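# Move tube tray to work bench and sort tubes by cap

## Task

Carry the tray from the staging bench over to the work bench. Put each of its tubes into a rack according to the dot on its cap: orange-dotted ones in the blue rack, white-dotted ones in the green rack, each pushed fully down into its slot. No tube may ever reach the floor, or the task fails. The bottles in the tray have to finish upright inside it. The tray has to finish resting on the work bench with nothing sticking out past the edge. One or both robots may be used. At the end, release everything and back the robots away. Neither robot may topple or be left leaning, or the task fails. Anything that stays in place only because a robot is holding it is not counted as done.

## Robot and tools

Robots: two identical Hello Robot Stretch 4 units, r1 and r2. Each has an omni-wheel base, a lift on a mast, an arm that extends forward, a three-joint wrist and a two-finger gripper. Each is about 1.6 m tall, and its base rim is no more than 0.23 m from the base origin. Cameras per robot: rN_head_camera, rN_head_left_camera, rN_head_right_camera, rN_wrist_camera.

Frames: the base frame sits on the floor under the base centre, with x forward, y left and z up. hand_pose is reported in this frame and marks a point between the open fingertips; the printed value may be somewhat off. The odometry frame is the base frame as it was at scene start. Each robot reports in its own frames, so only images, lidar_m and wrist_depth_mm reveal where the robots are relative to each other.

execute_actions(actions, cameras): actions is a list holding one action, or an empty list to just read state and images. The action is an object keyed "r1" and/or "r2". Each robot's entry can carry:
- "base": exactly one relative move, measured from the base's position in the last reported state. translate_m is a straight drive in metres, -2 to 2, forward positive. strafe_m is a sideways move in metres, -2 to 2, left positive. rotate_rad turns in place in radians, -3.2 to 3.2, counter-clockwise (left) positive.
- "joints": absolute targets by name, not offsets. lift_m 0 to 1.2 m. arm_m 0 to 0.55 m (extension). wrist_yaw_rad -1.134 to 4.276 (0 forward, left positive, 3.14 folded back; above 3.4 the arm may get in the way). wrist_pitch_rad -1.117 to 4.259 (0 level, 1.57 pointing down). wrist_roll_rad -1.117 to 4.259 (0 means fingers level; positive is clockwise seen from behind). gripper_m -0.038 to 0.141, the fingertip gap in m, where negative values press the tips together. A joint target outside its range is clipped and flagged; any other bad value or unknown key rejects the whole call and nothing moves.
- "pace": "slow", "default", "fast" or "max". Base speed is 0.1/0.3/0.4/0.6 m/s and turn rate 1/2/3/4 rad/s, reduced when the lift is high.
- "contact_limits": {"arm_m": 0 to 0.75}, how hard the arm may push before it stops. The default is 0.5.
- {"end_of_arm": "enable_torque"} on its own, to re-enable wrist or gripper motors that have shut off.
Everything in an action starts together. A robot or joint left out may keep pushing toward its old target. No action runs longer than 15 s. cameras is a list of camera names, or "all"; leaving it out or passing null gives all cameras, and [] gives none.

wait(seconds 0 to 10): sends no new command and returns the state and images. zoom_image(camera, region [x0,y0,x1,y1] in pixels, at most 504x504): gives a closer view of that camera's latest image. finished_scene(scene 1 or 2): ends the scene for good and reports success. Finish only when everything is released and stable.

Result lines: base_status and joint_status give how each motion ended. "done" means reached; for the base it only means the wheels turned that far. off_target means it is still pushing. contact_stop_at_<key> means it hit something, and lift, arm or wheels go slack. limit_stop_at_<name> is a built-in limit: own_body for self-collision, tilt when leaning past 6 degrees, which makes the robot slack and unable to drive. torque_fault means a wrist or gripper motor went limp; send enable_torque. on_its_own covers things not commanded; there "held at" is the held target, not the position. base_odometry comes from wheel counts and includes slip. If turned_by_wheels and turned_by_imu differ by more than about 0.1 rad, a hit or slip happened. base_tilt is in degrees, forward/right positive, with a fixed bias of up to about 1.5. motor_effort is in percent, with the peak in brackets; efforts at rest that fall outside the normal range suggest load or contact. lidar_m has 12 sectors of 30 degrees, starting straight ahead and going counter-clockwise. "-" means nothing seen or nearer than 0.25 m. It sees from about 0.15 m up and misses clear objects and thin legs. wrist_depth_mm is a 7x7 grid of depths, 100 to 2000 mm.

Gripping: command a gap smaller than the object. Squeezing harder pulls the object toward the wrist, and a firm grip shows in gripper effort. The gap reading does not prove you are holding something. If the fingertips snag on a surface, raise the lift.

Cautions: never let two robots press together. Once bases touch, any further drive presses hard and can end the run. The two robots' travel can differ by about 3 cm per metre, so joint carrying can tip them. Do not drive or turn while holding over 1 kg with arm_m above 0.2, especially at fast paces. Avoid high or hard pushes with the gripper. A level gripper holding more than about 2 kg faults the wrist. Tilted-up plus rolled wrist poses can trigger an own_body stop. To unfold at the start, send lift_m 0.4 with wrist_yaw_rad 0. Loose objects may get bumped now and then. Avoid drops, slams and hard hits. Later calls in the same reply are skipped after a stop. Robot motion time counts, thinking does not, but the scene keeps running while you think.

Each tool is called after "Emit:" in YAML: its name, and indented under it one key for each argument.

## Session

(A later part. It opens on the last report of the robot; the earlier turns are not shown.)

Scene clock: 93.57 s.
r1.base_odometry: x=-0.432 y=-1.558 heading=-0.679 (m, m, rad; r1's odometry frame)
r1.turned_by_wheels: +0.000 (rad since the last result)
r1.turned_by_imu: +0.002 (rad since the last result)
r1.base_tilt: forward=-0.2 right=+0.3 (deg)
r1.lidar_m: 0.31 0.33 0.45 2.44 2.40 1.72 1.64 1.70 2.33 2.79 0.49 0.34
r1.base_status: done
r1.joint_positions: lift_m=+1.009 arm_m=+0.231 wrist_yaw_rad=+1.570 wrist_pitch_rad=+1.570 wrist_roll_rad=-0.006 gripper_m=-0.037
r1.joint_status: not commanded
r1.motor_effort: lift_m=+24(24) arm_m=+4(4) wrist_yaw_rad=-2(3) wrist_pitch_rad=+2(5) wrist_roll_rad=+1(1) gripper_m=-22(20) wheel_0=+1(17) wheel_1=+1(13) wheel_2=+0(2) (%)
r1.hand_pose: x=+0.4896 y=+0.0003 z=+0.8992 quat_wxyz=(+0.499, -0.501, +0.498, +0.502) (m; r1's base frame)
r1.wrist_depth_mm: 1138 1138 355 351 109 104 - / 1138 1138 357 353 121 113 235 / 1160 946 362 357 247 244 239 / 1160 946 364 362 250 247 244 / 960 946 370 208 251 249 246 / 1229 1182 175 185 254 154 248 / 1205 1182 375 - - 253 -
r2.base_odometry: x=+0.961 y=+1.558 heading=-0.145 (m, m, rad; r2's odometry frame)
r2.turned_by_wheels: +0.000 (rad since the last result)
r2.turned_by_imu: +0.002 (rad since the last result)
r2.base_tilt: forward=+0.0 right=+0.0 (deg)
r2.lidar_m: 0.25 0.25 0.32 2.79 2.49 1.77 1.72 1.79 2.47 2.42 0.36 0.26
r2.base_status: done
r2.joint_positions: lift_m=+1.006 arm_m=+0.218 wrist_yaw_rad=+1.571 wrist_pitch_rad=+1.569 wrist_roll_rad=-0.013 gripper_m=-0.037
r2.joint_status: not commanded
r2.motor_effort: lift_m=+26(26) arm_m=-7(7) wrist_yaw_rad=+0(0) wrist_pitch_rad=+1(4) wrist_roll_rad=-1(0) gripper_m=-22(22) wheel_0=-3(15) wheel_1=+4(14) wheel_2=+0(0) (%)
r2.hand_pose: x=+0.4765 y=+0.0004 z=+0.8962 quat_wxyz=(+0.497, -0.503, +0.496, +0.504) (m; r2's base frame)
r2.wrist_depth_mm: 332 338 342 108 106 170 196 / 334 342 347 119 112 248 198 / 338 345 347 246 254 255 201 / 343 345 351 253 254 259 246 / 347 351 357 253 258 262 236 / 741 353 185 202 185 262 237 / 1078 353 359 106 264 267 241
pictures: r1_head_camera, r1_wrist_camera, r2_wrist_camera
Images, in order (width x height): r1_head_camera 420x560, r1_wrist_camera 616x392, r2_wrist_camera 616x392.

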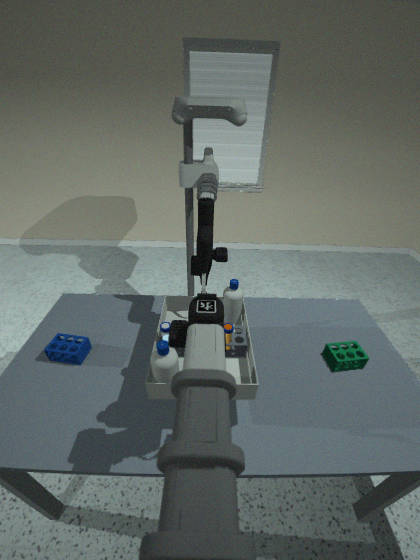

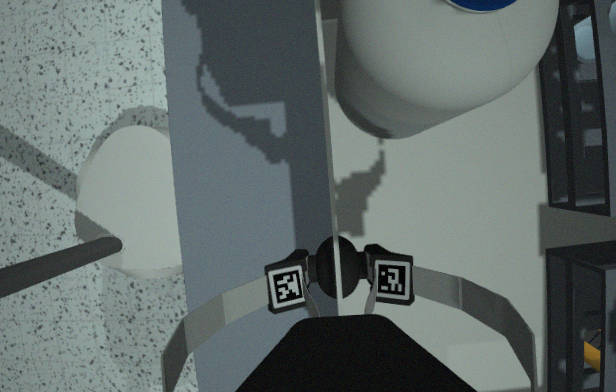

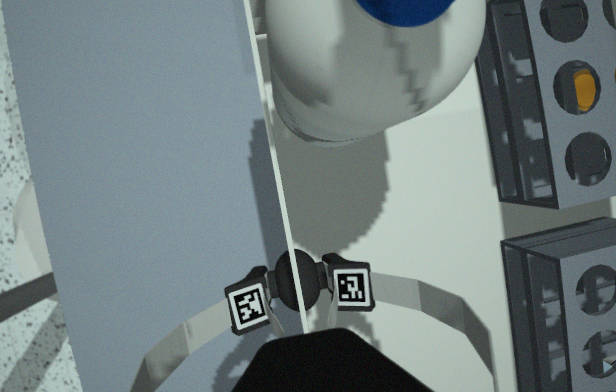

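Emit:
execute_actions:
  actions:
    - {"r1":{"joints":{"lift_m":0.909},"pace":"fast"},"r2":{"joints":{"lift_m":0.906},"pace":"fast"}}
  cameras: []

Emit:
execute_actions:
  actions:
    - {"r1":{"joints":{"gripper_m":0.025}},"r2":{"joints":{"gripper_m":0.025}}}
  cameras: ["r1_wrist_camera","r2_wrist_camera"]

Scene clock: 114.30 s.
r1.base_odometry: x=-0.432 y=-1.558 heading=-0.679 (m, m, rad; r1's odometry frame)
r1.turned_by_wheels: +0.000 (rad since the last result)
r1.turned_by_imu: +0.002 (rad since the last result)
r1.base_tilt: forward=-0.1 right=+0.3 (deg)
r1.lidar_m: 0.31 0.32 0.47 2.42 2.39 1.74 1.65 1.72 2.32 2.82 0.49 0.35
r1.base_status: not commanded
r1.joint_positions: lift_m=+0.909 arm_m=+0.231 wrist_yaw_rad=+1.570 wrist_pitch_rad=+1.570 wrist_roll_rad=-0.006 gripper_m=-0.037
r1.joint_status: all done
r1.motor_effort: lift_m=+17(21) arm_m=+4(4) wrist_yaw_rad=-2(2) wrist_pitch_rad=+1(1) wrist_roll_rad=+1(1) gripper_m=-21(22) wheel_0=+1(1) wheel_1=+1(1) wheel_2=+0(0) (%)
r1.hand_pose: x=+0.4896 y=+0.0003 z=+0.7988 quat_wxyz=(+0.499, -0.501, +0.498, +0.502) (m; r1's base frame)
r1.wrist_depth_mm: 1042 258 254 251 109 104 - / 1060 262 258 254 121 113 235 / 1060 264 259 257 247 244 239 / 854 266 263 258 250 247 244 / 854 268 265 208 251 249 245 / 1118 878 175 185 253 154 248 / 1098 1098 270 - - 254 -
r2.base_odometry: x=+0.961 y=+1.558 heading=-0.145 (m, m, rad; r2's odometry frame)
r2.turned_by_wheels: +0.000 (rad since the last result)
r2.turned_by_imu: +0.002 (rad since the last result)
r2.base_tilt: forward=+0.0 right=+0.0 (deg)
r2.lidar_m: 0.25 0.25 0.34 2.78 2.51 1.78 1.72 1.80 2.44 2.43 0.36 0.25
r2.base_status: not commanded
r2.joint_positions: lift_m=+0.906 arm_m=+0.218 wrist_yaw_rad=+1.571 wrist_pitch_rad=+1.569 wrist_roll_rad=-0.013 gripper_m=-0.037
r2.joint_status: all done
r2.motor_effort: lift_m=+18(22) arm_m=-7(7) wrist_yaw_rad=+0(0) wrist_pitch_rad=+1(2) wrist_roll_rad=+0(0) gripper_m=-22(21) wheel_0=-3(3) wheel_1=+5(5) wheel_2=+0(0) (%)
r2.hand_pose: x=+0.4765 y=+0.0004 z=+0.7957 quat_wxyz=(+0.497, -0.503, +0.496, +0.504) (m; r2's base frame)
r2.wrist_depth_mm: 239 243 245 108 106 170 195 / 241 247 249 119 112 250 198 / 242 247 250 247 253 254 201 / 244 249 253 251 255 258 246 / 247 251 255 254 257 260 237 / 249 253 184 202 186 263 237 / 251 254 259 106 264 266 242
pictures: none
No camera images: the call's "cameras" was empty. Leave "cameras" out to get every camera's image.

Scene clock: 115.63 s.
r1.base_odometry: x=-0.432 y=-1.558 heading=-0.679 (m, m, rad; r1's odometry frame)
r1.turned_by_wheels: +0.000 (rad since the last result)
r1.turned_by_imu: +0.000 (rad since the last result)
r1.base_tilt: forward=-0.2 right=+0.4 (deg)
r1.lidar_m: 0.32 0.33 0.46 2.45 2.41 1.72 1.65 1.71 2.36 2.80 0.48 0.35
r1.base_status: not commanded
r1.joint_positions: lift_m=+0.909 arm_m=+0.231 wrist_yaw_rad=+1.570 wrist_pitch_rad=+1.570 wrist_roll_rad=-0.006 gripper_m=+0.025
r1.joint_status: all done
r1.motor_effort: lift_m=+17(17) arm_m=+4(4) wrist_yaw_rad=-2(1) wrist_pitch_rad=+2(1) wrist_roll_rad=+1(1) gripper_m=-6(18) wheel_0=+1(1) wheel_1=+1(1) wheel_2=+0(0) (%)
r1.hand_pose: x=+0.4896 y=+0.0003 z=+0.7988 quat_wxyz=(+0.499, -0.501, +0.498, +0.502) (m; r1's base frame)
r1.wrist_depth_mm: 1025 259 256 253 112 108 - / 1060 262 258 256 123 118 240 / 1060 265 262 257 252 250 242 / 854 267 264 260 255 252 249 / 854 271 266 259 217 255 251 / 1118 854 270 213 259 255 250 / 1098 1078 272 - - 259 253
r2.base_odometry: x=+0.961 y=+1.558 heading=-0.145 (m, m, rad; r2's odometry frame)
r2.turned_by_wheels: +0.000 (rad since the last result)
r2.turned_by_imu: +0.000 (rad since the last result)
r2.base_tilt: forward=-0.1 right=+0.0 (deg)
r2.lidar_m: 0.25 0.25 0.34 2.78 2.50 1.77 1.72 1.80 2.46 2.42 0.34 0.26
r2.base_status: not commanded
r2.joint_positions: lift_m=+0.906 arm_m=+0.218 wrist_yaw_rad=+1.570 wrist_pitch_rad=+1.570 wrist_roll_rad=-0.013 gripper_m=+0.025
r2.joint_status: all done
r2.motor_effort: lift_m=+19(19) arm_m=-7(7) wrist_yaw_rad=+1(0) wrist_pitch_rad=+1(1) wrist_roll_rad=-1(1) gripper_m=-3(18) wheel_0=-3(3) wheel_1=+5(4) wheel_2=+0(0) (%)
r2.hand_pose: x=+0.4765 y=+0.0003 z=+0.7957 quat_wxyz=(+0.497, -0.503, +0.496, +0.503) (m; r2's base frame)
r2.wrist_depth_mm: 240 244 248 113 111 201 231 / 242 246 249 123 117 254 204 / 245 249 253 229 259 260 205 / 247 250 254 257 262 265 241 / 248 253 257 258 263 266 249 / 248 253 191 260 263 268 241 / 252 255 262 106 268 272 244
pictures: r1_wrist_camera, r2_wrist_camera
Images, in order (width x height): r1_wrist_camera 616x392, r2_wrist_camera 616x392.

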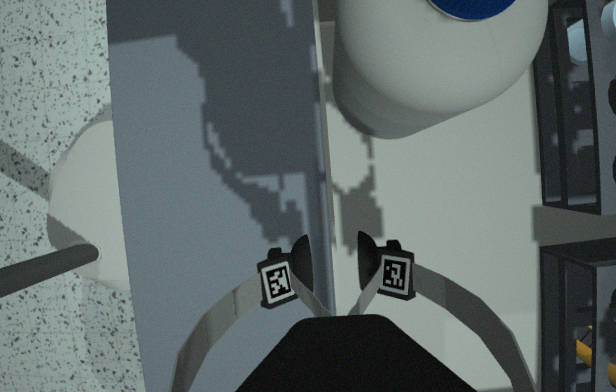

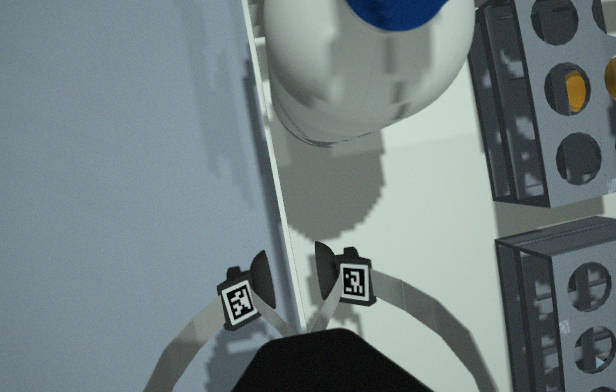

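Emit:
execute_actions:
  actions:
    - {"r1":{"joints":{"lift_m":1.112,"gripper_m":0.055},"pace":"max"},"r2":{"joints":{"lift_m":1.112,"gripper_m":0.055},"pace":"max"}}
  cameras: []

Emit:
execute_actions:
  actions:
    - {"r1":{"base":{"strafe_m":0.122},"joints":{"arm_m":0.30},"pace":"max"},"r2":{"base":{"strafe_m":0.082},"joints":{"arm_m":0.30},"pace":"max"}}
  cameras: ["r1_head_camera","r1_wrist_camera","r2_wrist_camera"]

Scene clock: 124.27 s.
r1.base_odometry: x=-0.432 y=-1.558 heading=-0.679 (m, m, rad; r1's odometry frame)
r1.turned_by_wheels: +0.000 (rad since the last result)
r1.turned_by_imu: +0.001 (rad since the last result)
r1.base_tilt: forward=-0.2 right=+0.4 (deg)
r1.lidar_m: 0.32 0.33 0.48 2.42 2.40 1.73 1.64 1.72 2.33 2.80 0.50 0.34
r1.base_status: not commanded
r1.joint_positions: lift_m=+1.112 arm_m=+0.231 wrist_yaw_rad=+1.570 wrist_pitch_rad=+1.570 wrist_roll_rad=-0.006 gripper_m=+0.055
r1.joint_status: all done
r1.motor_effort: lift_m=+20(24) arm_m=+4(4) wrist_yaw_rad=-2(2) wrist_pitch_rad=+2(1) wrist_roll_rad=+1(1) gripper_m=-3(4) wheel_0=+1(1) wheel_1=+1(1) wheel_2=+0(0) (%)
r1.hand_pose: x=+0.4896 y=+0.0003 z=+1.0015 quat_wxyz=(+0.499, -0.501, +0.498, +0.502) (m; r1's base frame)
r1.wrist_depth_mm: 1255 1255 455 452 449 439 436 / 1255 1255 462 459 314 382 436 / 1281 1229 469 462 449 415 442 / 1281 1060 469 466 459 442 445 / 1308 1060 477 469 459 421 452 / 1308 1281 477 469 462 338 449 / 1308 1336 484 - - 466 462
r2.base_odometry: x=+0.961 y=+1.558 heading=-0.145 (m, m, rad; r2's odometry frame)
r2.turned_by_wheels: +0.000 (rad since the last result)
r2.turned_by_imu: +0.001 (rad since the last result)
r2.base_tilt: forward=+0.0 right=+0.0 (deg)
r2.lidar_m: 0.25 0.25 0.34 2.79 2.50 1.78 1.72 1.81 2.45 2.41 0.36 0.25
r2.base_status: not commanded
r2.joint_positions: lift_m=+1.112 arm_m=+0.218 wrist_yaw_rad=+1.570 wrist_pitch_rad=+1.570 wrist_roll_rad=-0.013 gripper_m=+0.055
r2.joint_status: all done
r2.motor_effort: lift_m=+22(26) arm_m=-7(7) wrist_yaw_rad=+1(1) wrist_pitch_rad=+1(1) wrist_roll_rad=-1(0) gripper_m=-1(4) wheel_0=-3(3) wheel_1=+4(5) wheel_2=+0(0) (%)
r2.hand_pose: x=+0.4765 y=+0.0003 z=+1.0015 quat_wxyz=(+0.497, -0.503, +0.496, +0.503) (m; r2's base frame)
r2.wrist_depth_mm: 1138 442 452 452 459 473 473 / 1138 439 452 324 433 469 473 / 1160 449 455 332 462 418 480 / 946 445 459 462 466 480 480 / 960 455 459 462 445 452 439 / 1160 455 198 469 439 421 492 / 1182 459 473 106 492 492 496
pictures: none
No camera images: the call's "cameras" was empty. Leave "cameras" out to get every camera's image.

Scene clock: 125.80 s.
r1.base_odometry: x=-0.356 y=-1.463 heading=-0.679 (m, m, rad; r1's odometry frame)
r1.turned_by_wheels: +0.000 (rad since the last result)
r1.turned_by_imu: +0.001 (rad since the last result)
r1.base_tilt: forward=-0.1 right=+0.4 (deg)
r1.lidar_m: 0.32 0.32 0.48 2.31 2.39 1.72 1.64 1.72 2.33 2.92 0.48 0.31
r1.base_status: done
r1.joint_positions: lift_m=+1.112 arm_m=+0.299 wrist_yaw_rad=+1.570 wrist_pitch_rad=+1.570 wrist_roll_rad=-0.006 gripper_m=+0.055
r1.joint_status: all done
r1.motor_effort: lift_m=+20(21) arm_m=+5(5) wrist_yaw_rad=-1(2) wrist_pitch_rad=+1(1) wrist_roll_rad=+1(1) gripper_m=-2(6) wheel_0=-1(6) wheel_1=+2(9) wheel_2=+0(3) (%)
r1.hand_pose: x=+0.5574 y=+0.0002 z=+1.0015 quat_wxyz=(+0.499, -0.501, +0.498, +0.502) (m; r1's base frame)
r1.wrist_depth_mm: 1229 1229 459 452 445 439 436 / 1255 1255 462 455 449 445 439 / 1281 1042 466 459 455 449 442 / 1281 1042 469 459 455 449 445 / 1281 1060 477 320 402 452 452 / 1336 1308 477 459 410 404 455 / 1336 1308 484 - - 407 430
r2.base_odometry: x=+0.973 y=+1.639 heading=-0.145 (m, m, rad; r2's odometry frame)
r2.turned_by_wheels: +0.000 (rad since the last result)
r2.turned_by_imu: +0.000 (rad since the last result)
r2.base_tilt: forward=+0.0 right=-0.1 (deg)
r2.lidar_m: 0.25 0.25 0.31 2.69 2.50 1.78 1.73 1.77 2.46 2.51 0.34 0.25
r2.base_status: done
r2.joint_positions: lift_m=+1.112 arm_m=+0.299 wrist_yaw_rad=+1.570 wrist_pitch_rad=+1.570 wrist_roll_rad=-0.013 gripper_m=+0.055
r2.joint_status: all done
r2.motor_effort: lift_m=+22(22) arm_m=+7(7) wrist_yaw_rad=+1(1) wrist_pitch_rad=+0(0) wrist_roll_rad=+1(0) gripper_m=-4(3) wheel_0=-4(14) wheel_1=+3(14) wheel_2=+0(1) (%)
r2.hand_pose: x=+0.5571 y=+0.0002 z=+1.0015 quat_wxyz=(+0.497, -0.503, +0.497, +0.503) (m; r2's base frame)
r2.wrist_depth_mm: 433 436 445 455 462 477 477 / 433 442 449 459 469 477 480 / 442 449 455 459 469 477 484 / 442 445 322 455 413 484 492 / 449 452 327 466 413 484 462 / 452 455 198 469 418 477 449 / 1160 455 462 106 421 433 355
pictures: r1_head_camera, r1_wrist_camera, r2_wrist_camera
Images, in order (width x height): r1_head_camera 420x560, r1_wrist_camera 616x392, r2_wrist_camera 616x392.

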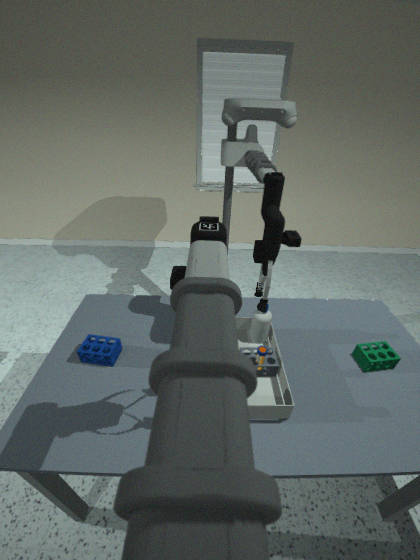

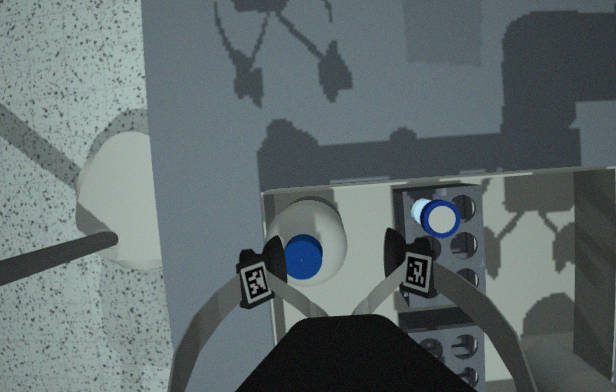

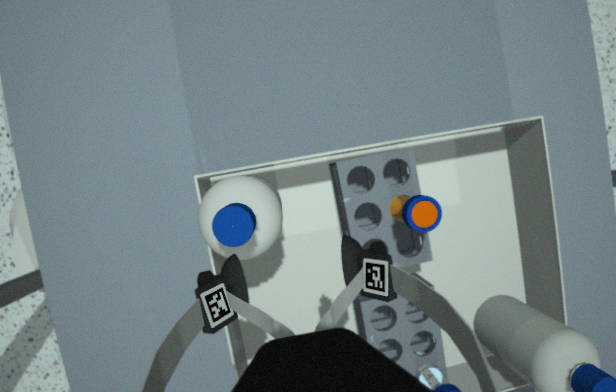

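Emit:
execute_actions:
  actions:
    - {"r1":{"joints":{"arm_m":0.399},"pace":"max"},"r2":{"joints":{"arm_m":0.428},"pace":"max"}}
  cameras: ["r1_head_right_camera","r1_wrist_camera","r2_wrist_camera"]

Scene clock: 132.07 s.
r1.base_odometry: x=-0.356 y=-1.463 heading=-0.679 (m, m, rad; r1's odometry frame)
r1.turned_by_wheels: +0.000 (rad since the last result)
r1.turned_by_imu: +0.001 (rad since the last result)
r1.base_tilt: forward=-0.2 right=+0.3 (deg)
r1.lidar_m: 0.32 0.33 0.46 2.30 2.38 1.74 1.63 1.73 2.36 2.94 0.47 0.33
r1.base_status: not commanded
r1.joint_positions: lift_m=+1.112 arm_m=+0.398 wrist_yaw_rad=+1.570 wrist_pitch_rad=+1.570 wrist_roll_rad=-0.006 gripper_m=+0.055
r1.joint_status: all done
r1.motor_effort: lift_m=+20(20) arm_m=+5(4) wrist_yaw_rad=-1(1) wrist_pitch_rad=+1(1) wrist_roll_rad=+1(1) gripper_m=-5(3) wheel_0=-1(1) wheel_1=+2(2) wheel_2=+0(0) (%)
r1.hand_pose: x=+0.6564 y=+0.0002 z=+1.0015 quat_wxyz=(+0.499, -0.501, +0.498, +0.502) (m; r1's base frame)
r1.wrist_depth_mm: 1229 462 459 452 445 439 436 / 1255 469 462 455 452 442 442 / 1281 473 469 459 455 452 442 / 1060 477 466 466 455 449 449 / 1078 484 327 407 402 455 452 / 1308 488 334 410 407 404 459 / 1336 492 477 - - 424 462
r2.base_odometry: x=+0.973 y=+1.639 heading=-0.145 (m, m, rad; r2's odometry frame)
r2.turned_by_wheels: +0.000 (rad since the last result)
r2.turned_by_imu: +0.001 (rad since the last result)
r2.base_tilt: forward=+0.0 right=+0.0 (deg)
r2.lidar_m: 0.25 0.25 0.32 2.70 2.49 1.76 1.73 1.80 2.47 2.50 0.36 0.25
r2.base_status: not commanded
r2.joint_positions: lift_m=+1.112 arm_m=+0.427 wrist_yaw_rad=+1.570 wrist_pitch_rad=+1.570 wrist_roll_rad=-0.013 gripper_m=+0.055
r2.joint_status: all done
r2.motor_effort: lift_m=+22(22) arm_m=+7(7) wrist_yaw_rad=+2(1) wrist_pitch_rad=+0(0) wrist_roll_rad=+0(0) gripper_m=-4(4) wheel_0=-4(4) wheel_1=+3(3) wheel_2=+0(0) (%)
r2.hand_pose: x=+0.6851 y=+0.0002 z=+1.0015 quat_wxyz=(+0.497, -0.503, +0.497, +0.503) (m; r2's base frame)
r2.wrist_depth_mm: 436 442 445 455 459 469 1255 / 436 445 449 455 466 469 1255 / 439 445 452 459 466 480 1255 / 439 424 449 459 473 480 1060 / 439 322 459 404 469 492 1098 / 449 452 199 410 436 492 1336 / 449 424 466 106 397 488 1308
pictures: r1_head_right_camera, r1_wrist_camera, r2_wrist_camera
Images, in order (width x height): r1_head_right_camera 420x672, r1_wrist_camera 616x392, r2_wrist_camera 616x392.

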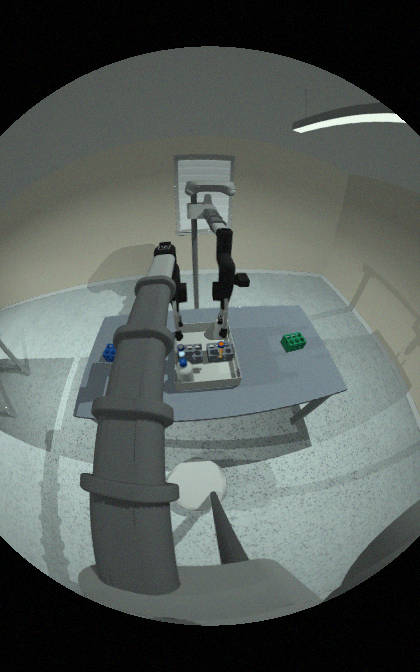

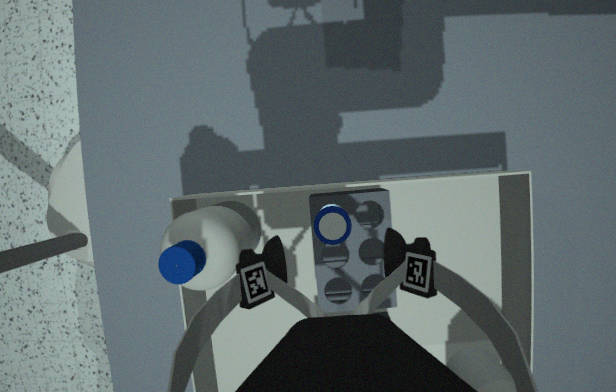

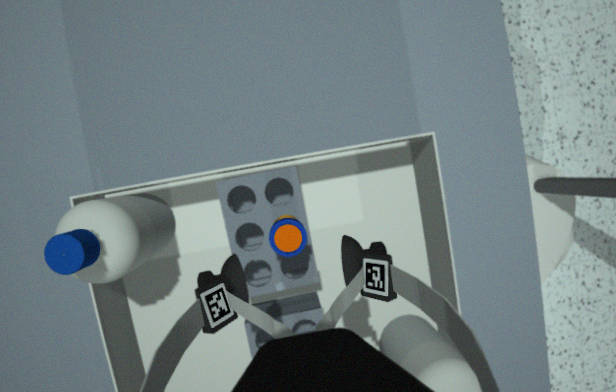

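Emit:
execute_actions:
  actions:
    - {"r1":{"base":{"strafe_m":0.005},"joints":{"lift_m":0.983},"pace":"max"},"r2":{"base":{"strafe_m":0.004},"joints":{"lift_m":0.979},"pace":"max"}}
  cameras: ["r1_wrist_camera","r2_wrist_camera"]

Scene clock: 139.17 s.
r1.base_odometry: x=-0.352 y=-1.460 heading=-0.679 (m, m, rad; r1's odometry frame)
r1.turned_by_wheels: +0.000 (rad since the last result)
r1.turned_by_imu: +0.001 (rad since the last result)
r1.base_tilt: forward=-0.1 right=+0.3 (deg)
r1.lidar_m: 0.32 0.34 0.47 2.32 2.38 1.75 1.66 1.72 2.33 2.94 0.47 0.34
r1.base_status: done
r1.joint_positions: lift_m=+0.983 arm_m=+0.398 wrist_yaw_rad=+1.570 wrist_pitch_rad=+1.570 wrist_roll_rad=-0.006 gripper_m=+0.055
r1.joint_status: all done
r1.motor_effort: lift_m=+15(19) arm_m=+5(5) wrist_yaw_rad=-1(0) wrist_pitch_rad=+1(1) wrist_roll_rad=+1(1) gripper_m=-2(5) wheel_0=+1(8) wheel_1=-1(7) wheel_2=+0(2) (%)
r1.hand_pose: x=+0.6564 y=+0.0002 z=+0.8730 quat_wxyz=(+0.499, -0.501, +0.498, +0.502) (m; r1's base frame)
r1.wrist_depth_mm: 336 334 329 325 320 317 314 / 340 336 332 327 324 319 315 / 345 340 336 330 327 324 320 / 347 343 336 332 327 324 322 / 353 214 282 218 270 327 324 / 355 197 211 213 273 329 327 / 359 209 345 - - 334 330
r2.base_odometry: x=+0.974 y=+1.643 heading=-0.145 (m, m, rad; r2's odometry frame)
r2.turned_by_wheels: +0.000 (rad since the last result)
r2.turned_by_imu: +0.001 (rad since the last result)
r2.base_tilt: forward=+0.0 right=+0.0 (deg)
r2.lidar_m: 0.25 0.25 0.32 2.70 2.50 1.77 1.73 1.79 2.46 2.51 0.35 0.25
r2.base_status: done
r2.joint_positions: lift_m=+0.979 arm_m=+0.427 wrist_yaw_rad=+1.570 wrist_pitch_rad=+1.570 wrist_roll_rad=-0.013 gripper_m=+0.055
r2.joint_status: all done
r2.motor_effort: lift_m=+16(19) arm_m=+7(7) wrist_yaw_rad=+2(1) wrist_pitch_rad=-1(1) wrist_roll_rad=+0(1) gripper_m=-5(1) wheel_0=+1(12) wheel_1=-1(8) wheel_2=+0(0) (%)
r2.hand_pose: x=+0.6851 y=+0.0001 z=+0.8689 quat_wxyz=(+0.497, -0.503, +0.497, +0.503) (m; r2's base frame)
r2.wrist_depth_mm: 306 310 319 324 330 336 340 / 310 319 322 325 332 338 343 / 314 319 324 327 336 320 345 / 312 319 274 324 336 327 349 / 204 312 267 267 336 332 351 / 200 325 198 210 336 320 357 / 298 324 330 106 345 334 359
pictures: r1_wrist_camera, r2_wrist_camera
Images, in order (width x height): r1_wrist_camera 616x392, r2_wrist_camera 616x392.

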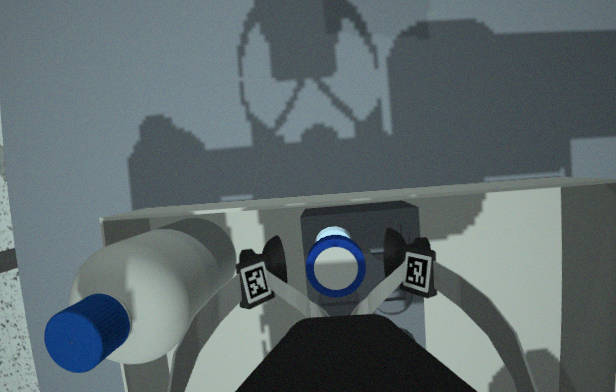

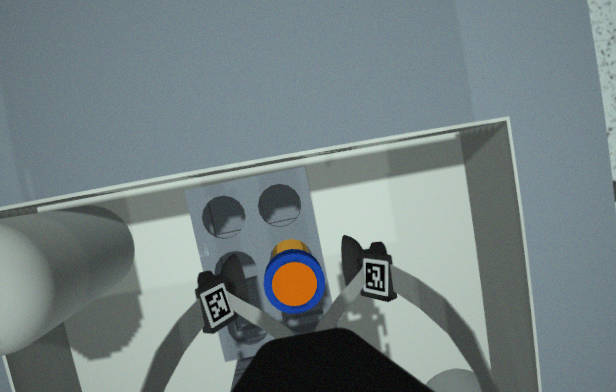

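Both centred. Grip and lift.

Emit:
execute_actions:
  actions:
    - {"r1":{"joints":{"gripper_m":0.01}},"r2":{"joints":{"gripper_m":0.01}}}
  cameras: ["r1_wrist_camera","r2_wrist_camera"]

Emit:
execute_actions:
  actions:
    - {"r1":{"joints":{"lift_m":1.198},"pace":"max"},"r2":{"joints":{"lift_m":1.198},"pace":"max"}}
  cameras: ["r1_head_right_camera","r1_wrist_camera","r2_wrist_camera"]

Scene clock: 143.73 s.
r1.base_odometry: x=-0.352 y=-1.460 heading=-0.679 (m, m, rad; r1's odometry frame)
r1.turned_by_wheels: +0.000 (rad since the last result)
r1.turned_by_imu: +0.001 (rad since the last result)
r1.base_tilt: forward=-0.2 right=+0.3 (deg)
r1.lidar_m: 0.32 0.32 0.46 2.30 2.38 1.72 1.65 1.74 2.34 2.95 0.48 0.32
r1.base_status: not commanded
r1.joint_positions: lift_m=+0.983 arm_m=+0.398 wrist_yaw_rad=+1.570 wrist_pitch_rad=+1.570 wrist_roll_rad=-0.006 gripper_m=+0.010
r1.joint_status: all done
r1.motor_effort: lift_m=+15(15) arm_m=+5(5) wrist_yaw_rad=-1(1) wrist_pitch_rad=+1(0) wrist_roll_rad=+1(1) gripper_m=-12(14) wheel_0=+1(1) wheel_1=+0(0) wheel_2=+0(0) (%)
r1.hand_pose: x=+0.6564 y=+0.0002 z=+0.8730 quat_wxyz=(+0.499, -0.501, +0.498, +0.502) (m; r1's base frame)
r1.wrist_depth_mm: 338 332 329 324 320 317 314 / 342 338 330 327 324 320 317 / 343 340 336 330 329 324 320 / 349 342 338 334 327 324 320 / 351 215 289 206 214 327 324 / 353 196 183 206 273 166 327 / 359 203 347 - - 332 330
r2.base_odometry: x=+0.974 y=+1.643 heading=-0.145 (m, m, rad; r2's odometry frame)
r2.turned_by_wheels: +0.000 (rad since the last result)
r2.turned_by_imu: +0.001 (rad since the last result)
r2.base_tilt: forward=+0.0 right=-0.1 (deg)
r2.lidar_m: 0.25 0.25 0.32 2.70 2.51 1.77 1.73 1.80 2.46 2.50 0.36 0.25
r2.base_status: not commanded
r2.joint_positions: lift_m=+0.979 arm_m=+0.427 wrist_yaw_rad=+1.570 wrist_pitch_rad=+1.570 wrist_roll_rad=-0.013 gripper_m=+0.010
r2.joint_status: all done
r2.motor_effort: lift_m=+17(16) arm_m=+7(7) wrist_yaw_rad=+1(2) wrist_pitch_rad=+0(0) wrist_roll_rad=+1(1) gripper_m=-14(14) wheel_0=+1(1) wheel_1=-1(1) wheel_2=+0(0) (%)
r2.hand_pose: x=+0.6851 y=+0.0001 z=+0.8689 quat_wxyz=(+0.497, -0.503, +0.497, +0.503) (m; r2's base frame)
r2.wrist_depth_mm: 307 314 320 322 329 336 338 / 309 315 320 324 332 338 342 / 314 315 324 327 334 320 343 / 314 319 266 325 332 330 353 / 206 312 270 243 336 334 353 / 200 322 189 203 338 307 353 / 297 327 329 106 345 336 359
pictures: r1_wrist_camera, r2_wrist_camera
Images, in order (width x height): r1_wrist_camera 616x392, r2_wrist_camera 616x392.

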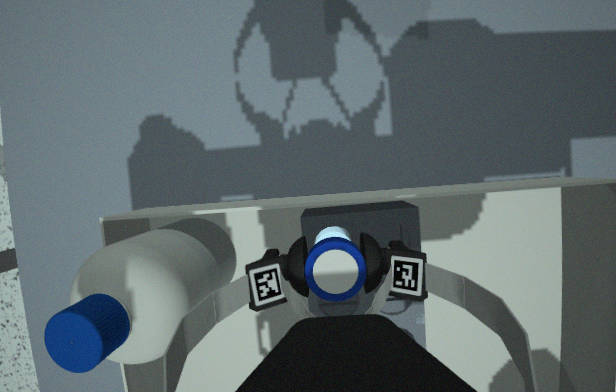

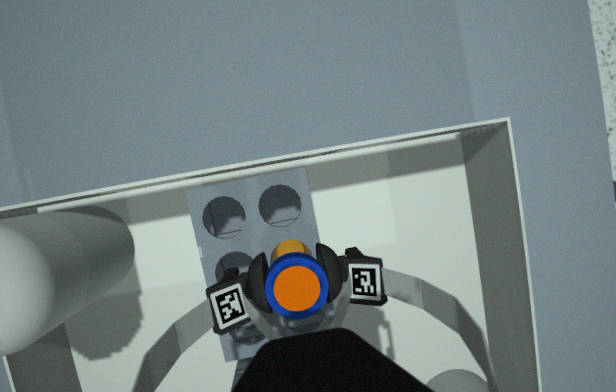

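Scene clock: 144.97 s.
r1.base_odometry: x=-0.352 y=-1.460 heading=-0.679 (m, m, rad; r1's odometry frame)
r1.turned_by_wheels: +0.000 (rad since the last result)
r1.turned_by_imu: +0.000 (rad since the last result)
r1.base_tilt: forward=-0.1 right=+0.3 (deg)
r1.lidar_m: 0.32 0.33 0.46 2.32 2.41 1.73 1.65 1.73 2.35 2.93 0.46 0.34
r1.base_status: not commanded
r1.joint_positions: lift_m=+1.198 arm_m=+0.398 wrist_yaw_rad=+1.570 wrist_pitch_rad=+1.570 wrist_roll_rad=-0.006 gripper_m=+0.010
r1.joint_status: all done
r1.motor_effort: lift_m=+20(24) arm_m=+5(5) wrist_yaw_rad=-1(1) wrist_pitch_rad=+1(1) wrist_roll_rad=+2(1) gripper_m=-14(13) wheel_0=+1(1) wheel_1=+0(0) wheel_2=+0(0) (%)
r1.hand_pose: x=+0.6564 y=+0.0002 z=+1.0875 quat_wxyz=(+0.499, -0.501, +0.498, +0.502) (m; r1's base frame)
r1.wrist_depth_mm: 1336 554 539 535 530 521 521 / 1336 554 549 539 530 525 517 / 1366 564 549 544 539 530 525 / 1397 569 554 549 539 535 535 / 1397 569 421 206 214 539 539 / 1397 1397 184 206 492 492 544 / 1430 1430 569 - - 452 544
r2.base_odometry: x=+0.974 y=+1.643 heading=-0.145 (m, m, rad; r2's odometry frame)
r2.turned_by_wheels: +0.000 (rad since the last result)
r2.turned_by_imu: +0.000 (rad since the last result)
r2.base_tilt: forward=-0.1 right=+0.0 (deg)
r2.lidar_m: 0.25 0.26 0.33 2.68 2.48 1.78 1.71 1.78 2.50 2.51 0.36 0.25
r2.base_status: not commanded
r2.joint_positions: lift_m=+1.198 arm_m=+0.427 wrist_yaw_rad=+1.570 wrist_pitch_rad=+1.570 wrist_roll_rad=-0.013 gripper_m=+0.010
r2.joint_status: all done
r2.motor_effort: lift_m=+22(24) arm_m=+7(7) wrist_yaw_rad=+1(1) wrist_pitch_rad=+0(0) wrist_roll_rad=+0(0) gripper_m=-14(16) wheel_0=+1(1) wheel_1=-1(1) wheel_2=+0(0) (%)
r2.hand_pose: x=+0.6851 y=+0.0001 z=+1.0875 quat_wxyz=(+0.497, -0.503, +0.497, +0.503) (m; r2's base frame)
r2.wrist_depth_mm: 512 521 525 539 544 1366 1336 / 521 521 530 535 554 1336 1366 / 517 525 539 544 549 564 1397 / 521 530 539 554 554 574 1160 / 525 418 539 240 554 574 1397 / 535 535 189 203 442 580 1430 / 539 544 539 106 427 585 1430
pictures: r1_head_right_camera, r1_wrist_camera, r2_wrist_camera
Images, in order (width x height): r1_head_right_camera 420x672, r1_wrist_camera 616x392, r2_wrist_camera 616x392.

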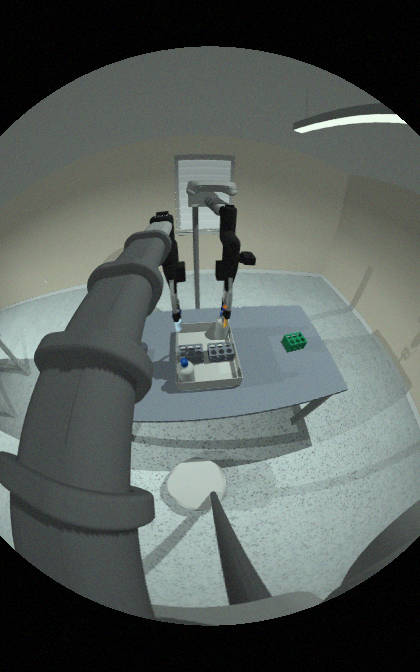

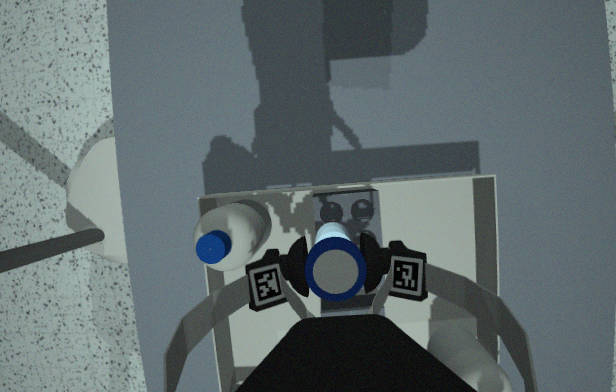

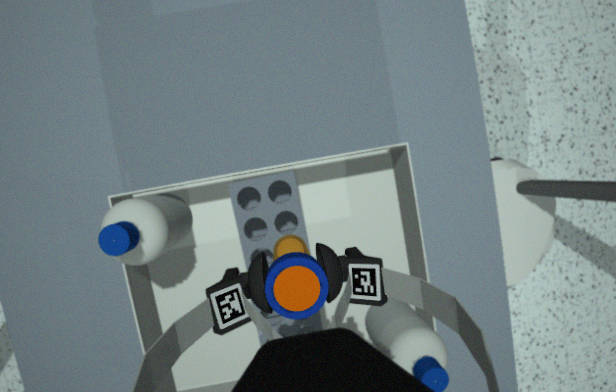

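Emit:
execute_actions:
  actions: []

Scene clock: 157.77 s.
r1.base_odometry: x=-0.352 y=-1.460 heading=-0.679 (m, m, rad; r1's odometry frame)
r1.turned_by_wheels: +0.000 (rad since the last result)
r1.turned_by_imu: +0.001 (rad since the last result)
r1.base_tilt: forward=-0.2 right=+0.2 (deg)
r1.lidar_m: 0.33 0.33 0.47 2.29 2.40 1.76 1.66 1.73 2.34 2.95 0.47 0.35
r1.base_status: not commanded
r1.joint_positions: lift_m=+1.198 arm_m=+0.398 wrist_yaw_rad=+1.570 wrist_pitch_rad=+1.570 wrist_roll_rad=-0.006 gripper_m=+0.010
r1.joint_status: all done
r1.motor_effort: lift_m=+20(24) arm_m=+5(5) wrist_yaw_rad=-1(1) wrist_pitch_rad=+1(1) wrist_roll_rad=+1(1) gripper_m=-13(13) wheel_0=+1(1) wheel_1=+0(0) wheel_2=+0(0) (%)
r1.hand_pose: x=+0.6564 y=+0.0002 z=+1.0875 quat_wxyz=(+0.499, -0.501, +0.498, +0.502) (m; r1's base frame)
r1.wrist_depth_mm: 1308 549 544 535 530 521 521 / 1336 559 549 539 535 530 521 / 1366 559 554 549 544 535 525 / 1430 564 549 549 539 535 530 / 1397 574 424 206 214 539 535 / 1430 1366 183 206 496 492 544 / 1430 1397 569 - - 449 549
r2.base_odometry: x=+0.974 y=+1.643 heading=-0.145 (m, m, rad; r2's odometry frame)
r2.turned_by_wheels: +0.000 (rad since the last result)
r2.turned_by_imu: +0.001 (rad since the last result)
r2.base_tilt: forward=+0.0 right=+0.0 (deg)
r2.lidar_m: 0.25 0.25 0.33 2.70 2.51 1.78 1.73 1.79 2.45 2.51 0.37 0.25
r2.base_status: not commanded
r2.joint_positions: lift_m=+1.198 arm_m=+0.427 wrist_yaw_rad=+1.570 wrist_pitch_rad=+1.570 wrist_roll_rad=-0.013 gripper_m=+0.010
r2.joint_status: all done
r2.motor_effort: lift_m=+22(24) arm_m=+7(7) wrist_yaw_rad=+2(1) wrist_pitch_rad=+0(0) wrist_roll_rad=+1(0) gripper_m=-14(16) wheel_0=+1(1) wheel_1=-1(1) wheel_2=+0(0) (%)
r2.hand_pose: x=+0.6851 y=+0.0001 z=+1.0875 quat_wxyz=(+0.497, -0.503, +0.497, +0.503) (m; r2's base frame)
r2.wrist_depth_mm: 508 521 535 535 544 1308 1366 / 512 530 525 539 549 1308 1366 / 521 525 535 544 549 569 1366 / 530 525 539 549 554 574 1182 / 539 424 544 241 559 580 1366 / 530 544 189 202 442 580 1397 / 539 535 549 106 427 580 1430
pictures: r1_head_camera, r1_head_left_camera, r1_head_right_camera, r1_wrist_camera, r2_head_camera, r2_head_left_camera, r2_head_right_camera, r2_wrist_camera
Images, in order (width x height): r1_head_camera 420x560, r1_head_left_camera 420x672, r1_head_right_camera 420x672, r1_wrist_camera 616x392, r2_head_camera 420x560, r2_head_left_camera 420x672, r2_head_right_camera 420x672, r2_wrist_camera 616x392.

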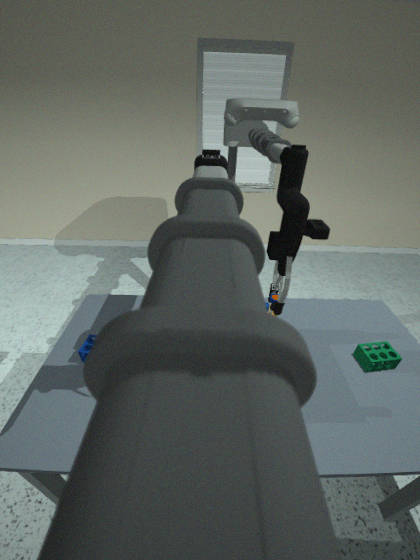

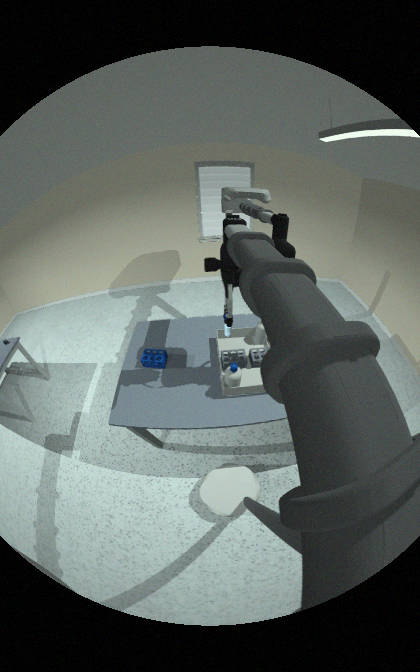

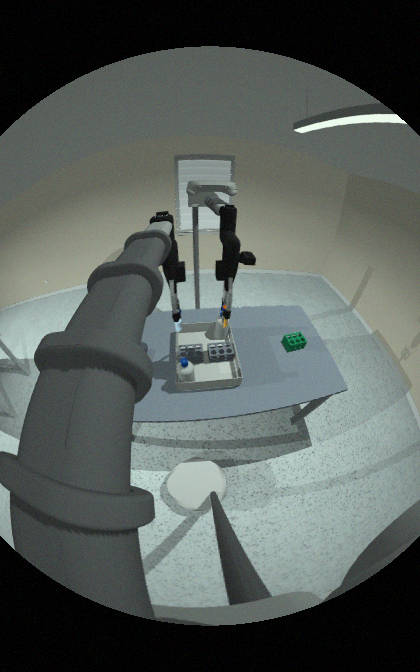

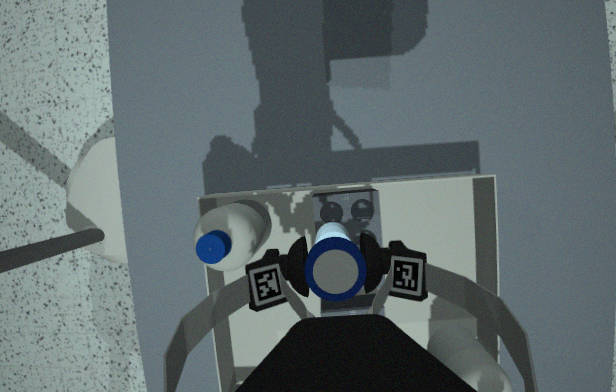

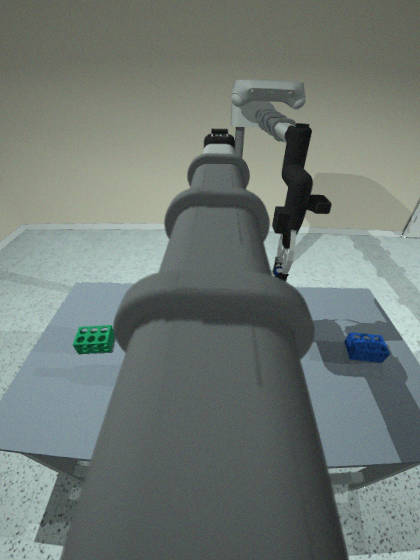

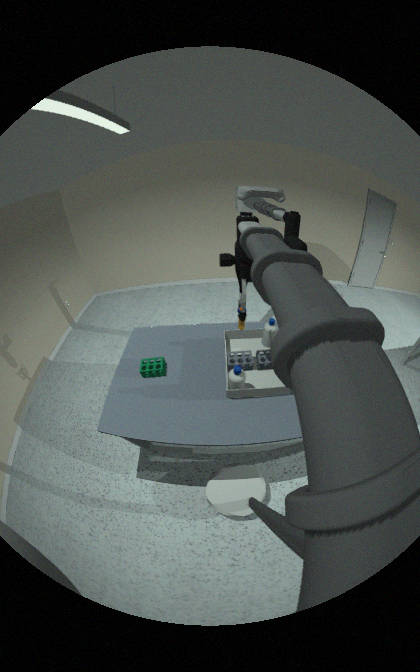

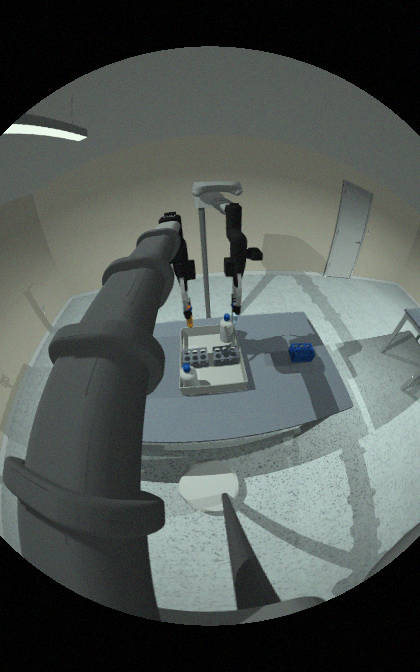

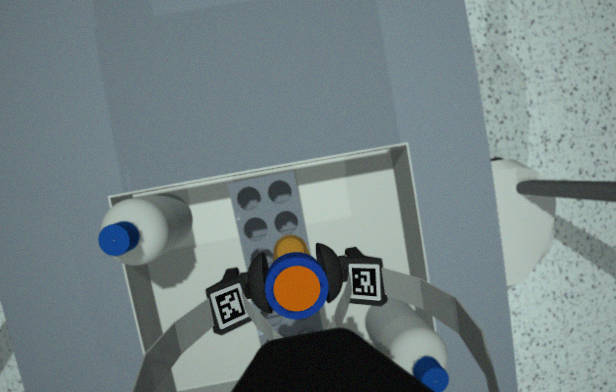

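Emit:
execute_actions:
  actions:
    - {"r1":{"joints":{"arm_m":0.29},"pace":"max"},"r2":{"joints":{"arm_m":0.29},"pace":"max"}}
  cameras: ["r1_wrist_camera","r2_wrist_camera"]

Emit:
execute_actions:
  actions:
    - {"r1":{"base":{"strafe_m":-0.62},"pace":"max"},"r2":{"base":{"strafe_m":-0.58},"pace":"max"}}
  cameras: ["r1_wrist_camera","r2_wrist_camera"]

Scene clock: 164.03 s.
r1.base_odometry: x=-0.352 y=-1.460 heading=-0.679 (m, m, rad; r1's odometry frame)
r1.turned_by_wheels: +0.000 (rad since the last result)
r1.turned_by_imu: +0.001 (rad since the last result)
r1.base_tilt: forward=-0.3 right=+0.3 (deg)
r1.lidar_m: 0.32 0.33 0.46 2.31 2.40 1.73 1.64 1.72 2.33 2.94 0.48 0.35
r1.base_status: not commanded
r1.joint_positions: lift_m=+1.198 arm_m=+0.291 wrist_yaw_rad=+1.570 wrist_pitch_rad=+1.570 wrist_roll_rad=-0.006 gripper_m=+0.010
r1.joint_status: all done
r1.motor_effort: lift_m=+20(20) arm_m=-5(2) wrist_yaw_rad=-1(1) wrist_pitch_rad=+1(0) wrist_roll_rad=+1(1) gripper_m=-13(12) wheel_0=+1(1) wheel_1=+0(0) wheel_2=+0(0) (%)
r1.hand_pose: x=+0.5492 y=+0.0002 z=+1.0875 quat_wxyz=(+0.499, -0.501, +0.498, +0.502) (m; r1's base frame)
r1.wrist_depth_mm: 1308 1336 544 539 525 525 512 / 1336 1336 549 539 535 525 521 / 1366 1336 554 544 539 530 530 / 1366 1138 559 549 539 535 492 / 1397 1138 564 207 215 539 508 / 1397 1397 184 206 492 325 500 / 1430 1397 580 - - 535 442
r2.base_odometry: x=+0.974 y=+1.643 heading=-0.145 (m, m, rad; r2's odometry frame)
r2.turned_by_wheels: +0.000 (rad since the last result)
r2.turned_by_imu: +0.001 (rad since the last result)
r2.base_tilt: forward=-0.1 right=+0.0 (deg)
r2.lidar_m: 0.25 0.25 0.34 2.70 2.51 1.77 1.74 1.80 2.43 2.51 0.35 0.25
r2.base_status: not commanded
r2.joint_positions: lift_m=+1.198 arm_m=+0.291 wrist_yaw_rad=+1.570 wrist_pitch_rad=+1.570 wrist_roll_rad=-0.013 gripper_m=+0.010
r2.joint_status: all done
r2.motor_effort: lift_m=+22(22) arm_m=-7(9) wrist_yaw_rad=+1(2) wrist_pitch_rad=+0(1) wrist_roll_rad=+0(1) gripper_m=-13(17) wheel_0=+1(1) wheel_1=-1(1) wheel_2=+1(0) (%)
r2.hand_pose: x=+0.5496 y=+0.0001 z=+1.0875 quat_wxyz=(+0.497, -0.503, +0.497, +0.503) (m; r2's base frame)
r2.wrist_depth_mm: 508 521 530 535 549 559 1336 / 512 530 530 544 554 564 1336 / 1281 525 539 539 549 564 574 / 1060 530 539 544 554 559 580 / 1060 535 544 240 535 569 585 / 1255 539 189 203 504 477 591 / 1255 554 559 106 525 539 597
pictures: r1_wrist_camera, r2_wrist_camera
Images, in order (width x height): r1_wrist_camera 616x392, r2_wrist_camera 616x392.

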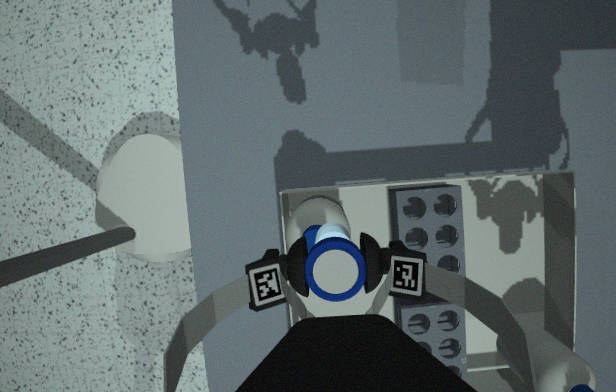

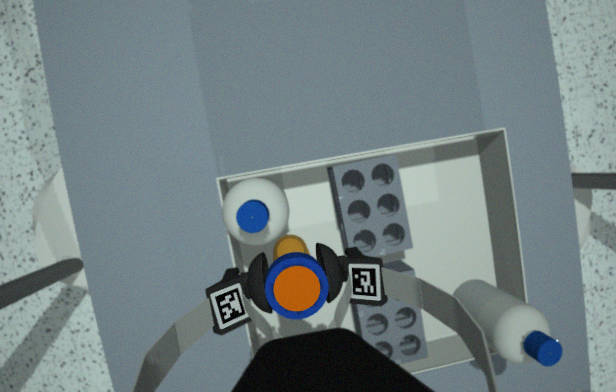

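Scene clock: 167.43 s.
r1.base_odometry: x=-0.742 y=-1.942 heading=-0.679 (m, m, rad; r1's odometry frame)
r1.turned_by_wheels: +0.000 (rad since the last result)
r1.turned_by_imu: +0.000 (rad since the last result)
r1.base_tilt: forward=-0.2 right=+0.4 (deg)
r1.lidar_m: 0.32 0.33 0.47 2.93 2.37 1.71 1.65 1.70 2.35 2.31 2.40 0.36
r1.base_status: done
r1.joint_positions: lift_m=+1.198 arm_m=+0.291 wrist_yaw_rad=+1.570 wrist_pitch_rad=+1.570 wrist_roll_rad=-0.006 gripper_m=+0.010
r1.joint_status: not commanded
r1.motor_effort: lift_m=+20(20) arm_m=-5(5) wrist_yaw_rad=-1(1) wrist_pitch_rad=+1(1) wrist_roll_rad=+1(1) gripper_m=-15(15) wheel_0=+2(11) wheel_1=+0(12) wheel_2=+0(2) (%)
r1.hand_pose: x=+0.5492 y=+0.0002 z=+1.0875 quat_wxyz=(+0.499, -0.501, +0.498, +0.502) (m; r1's base frame)
r1.wrist_depth_mm: 1336 1308 544 535 530 521 517 / 1336 1336 549 539 535 530 521 / 1336 1336 554 544 544 535 525 / 1366 1138 559 554 549 535 535 / 1397 1138 569 206 214 539 539 / 1397 1366 184 206 554 549 544 / 1430 1430 580 - - 554 549
r2.base_odometry: x=+0.890 y=+1.069 heading=-0.145 (m, m, rad; r2's odometry frame)
r2.turned_by_wheels: +0.000 (rad since the last result)
r2.turned_by_imu: +0.002 (rad since the last result)
r2.base_tilt: forward=+0.0 right=+0.0 (deg)
r2.lidar_m: 0.25 0.26 0.36 0.97 2.51 1.77 1.72 1.79 2.46 1.95 1.98 0.27
r2.base_status: done
r2.joint_positions: lift_m=+1.198 arm_m=+0.291 wrist_yaw_rad=+1.570 wrist_pitch_rad=+1.570 wrist_roll_rad=-0.013 gripper_m=+0.010
r2.joint_status: not commanded
r2.motor_effort: lift_m=+22(22) arm_m=-7(7) wrist_yaw_rad=+2(2) wrist_pitch_rad=+1(1) wrist_roll_rad=+0(0) gripper_m=-13(16) wheel_0=+5(15) wheel_1=-3(13) wheel_2=+0(1) (%)
r2.hand_pose: x=+0.5496 y=+0.0002 z=+1.0875 quat_wxyz=(+0.497, -0.503, +0.497, +0.503) (m; r2's base frame)
r2.wrist_depth_mm: 512 521 525 539 544 559 1397 / 878 521 535 539 554 559 574 / 1229 525 535 544 554 569 574 / 1042 530 539 549 564 564 585 / 1060 535 544 243 564 585 591 / 1308 544 189 202 574 591 1430 / 1281 549 554 106 1397 1397 1464
pictures: r1_wrist_camera, r2_wrist_camera
Images, in order (width x height): r1_wrist_camera 616x392, r2_wrist_camera 616x392.

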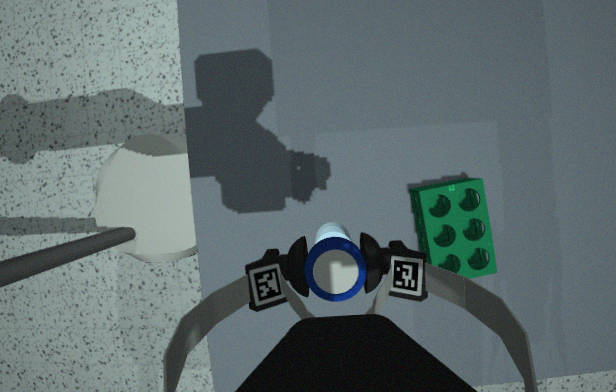

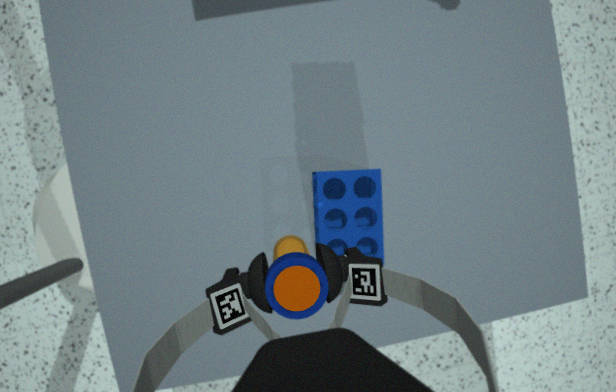

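Emit:
zoom_image:
  camera: "r1_wrist_camera"
  region: [380, 160, 520, 290]

Emit:
zoom_image:
  camera: "r2_wrist_camera"
  region: [270, 150, 410, 280]

Region (380, 160, 520, 290) of r1_wrist_camera's 616x392 image, scaled by 3.600; it fills the top 468 rows of this view, and the rest is white.

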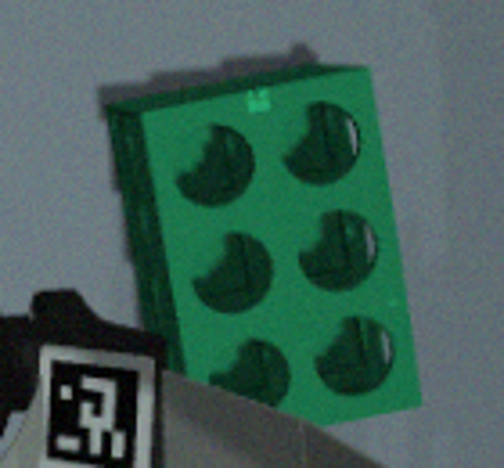

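Region (270, 150, 410, 280) of r2_wrist_camera's 616x392 image, scaled by 3.600; it fills the top 468 rows of this view, and the rest is white.

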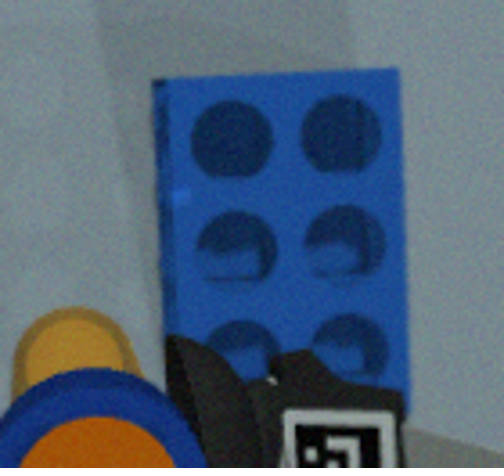

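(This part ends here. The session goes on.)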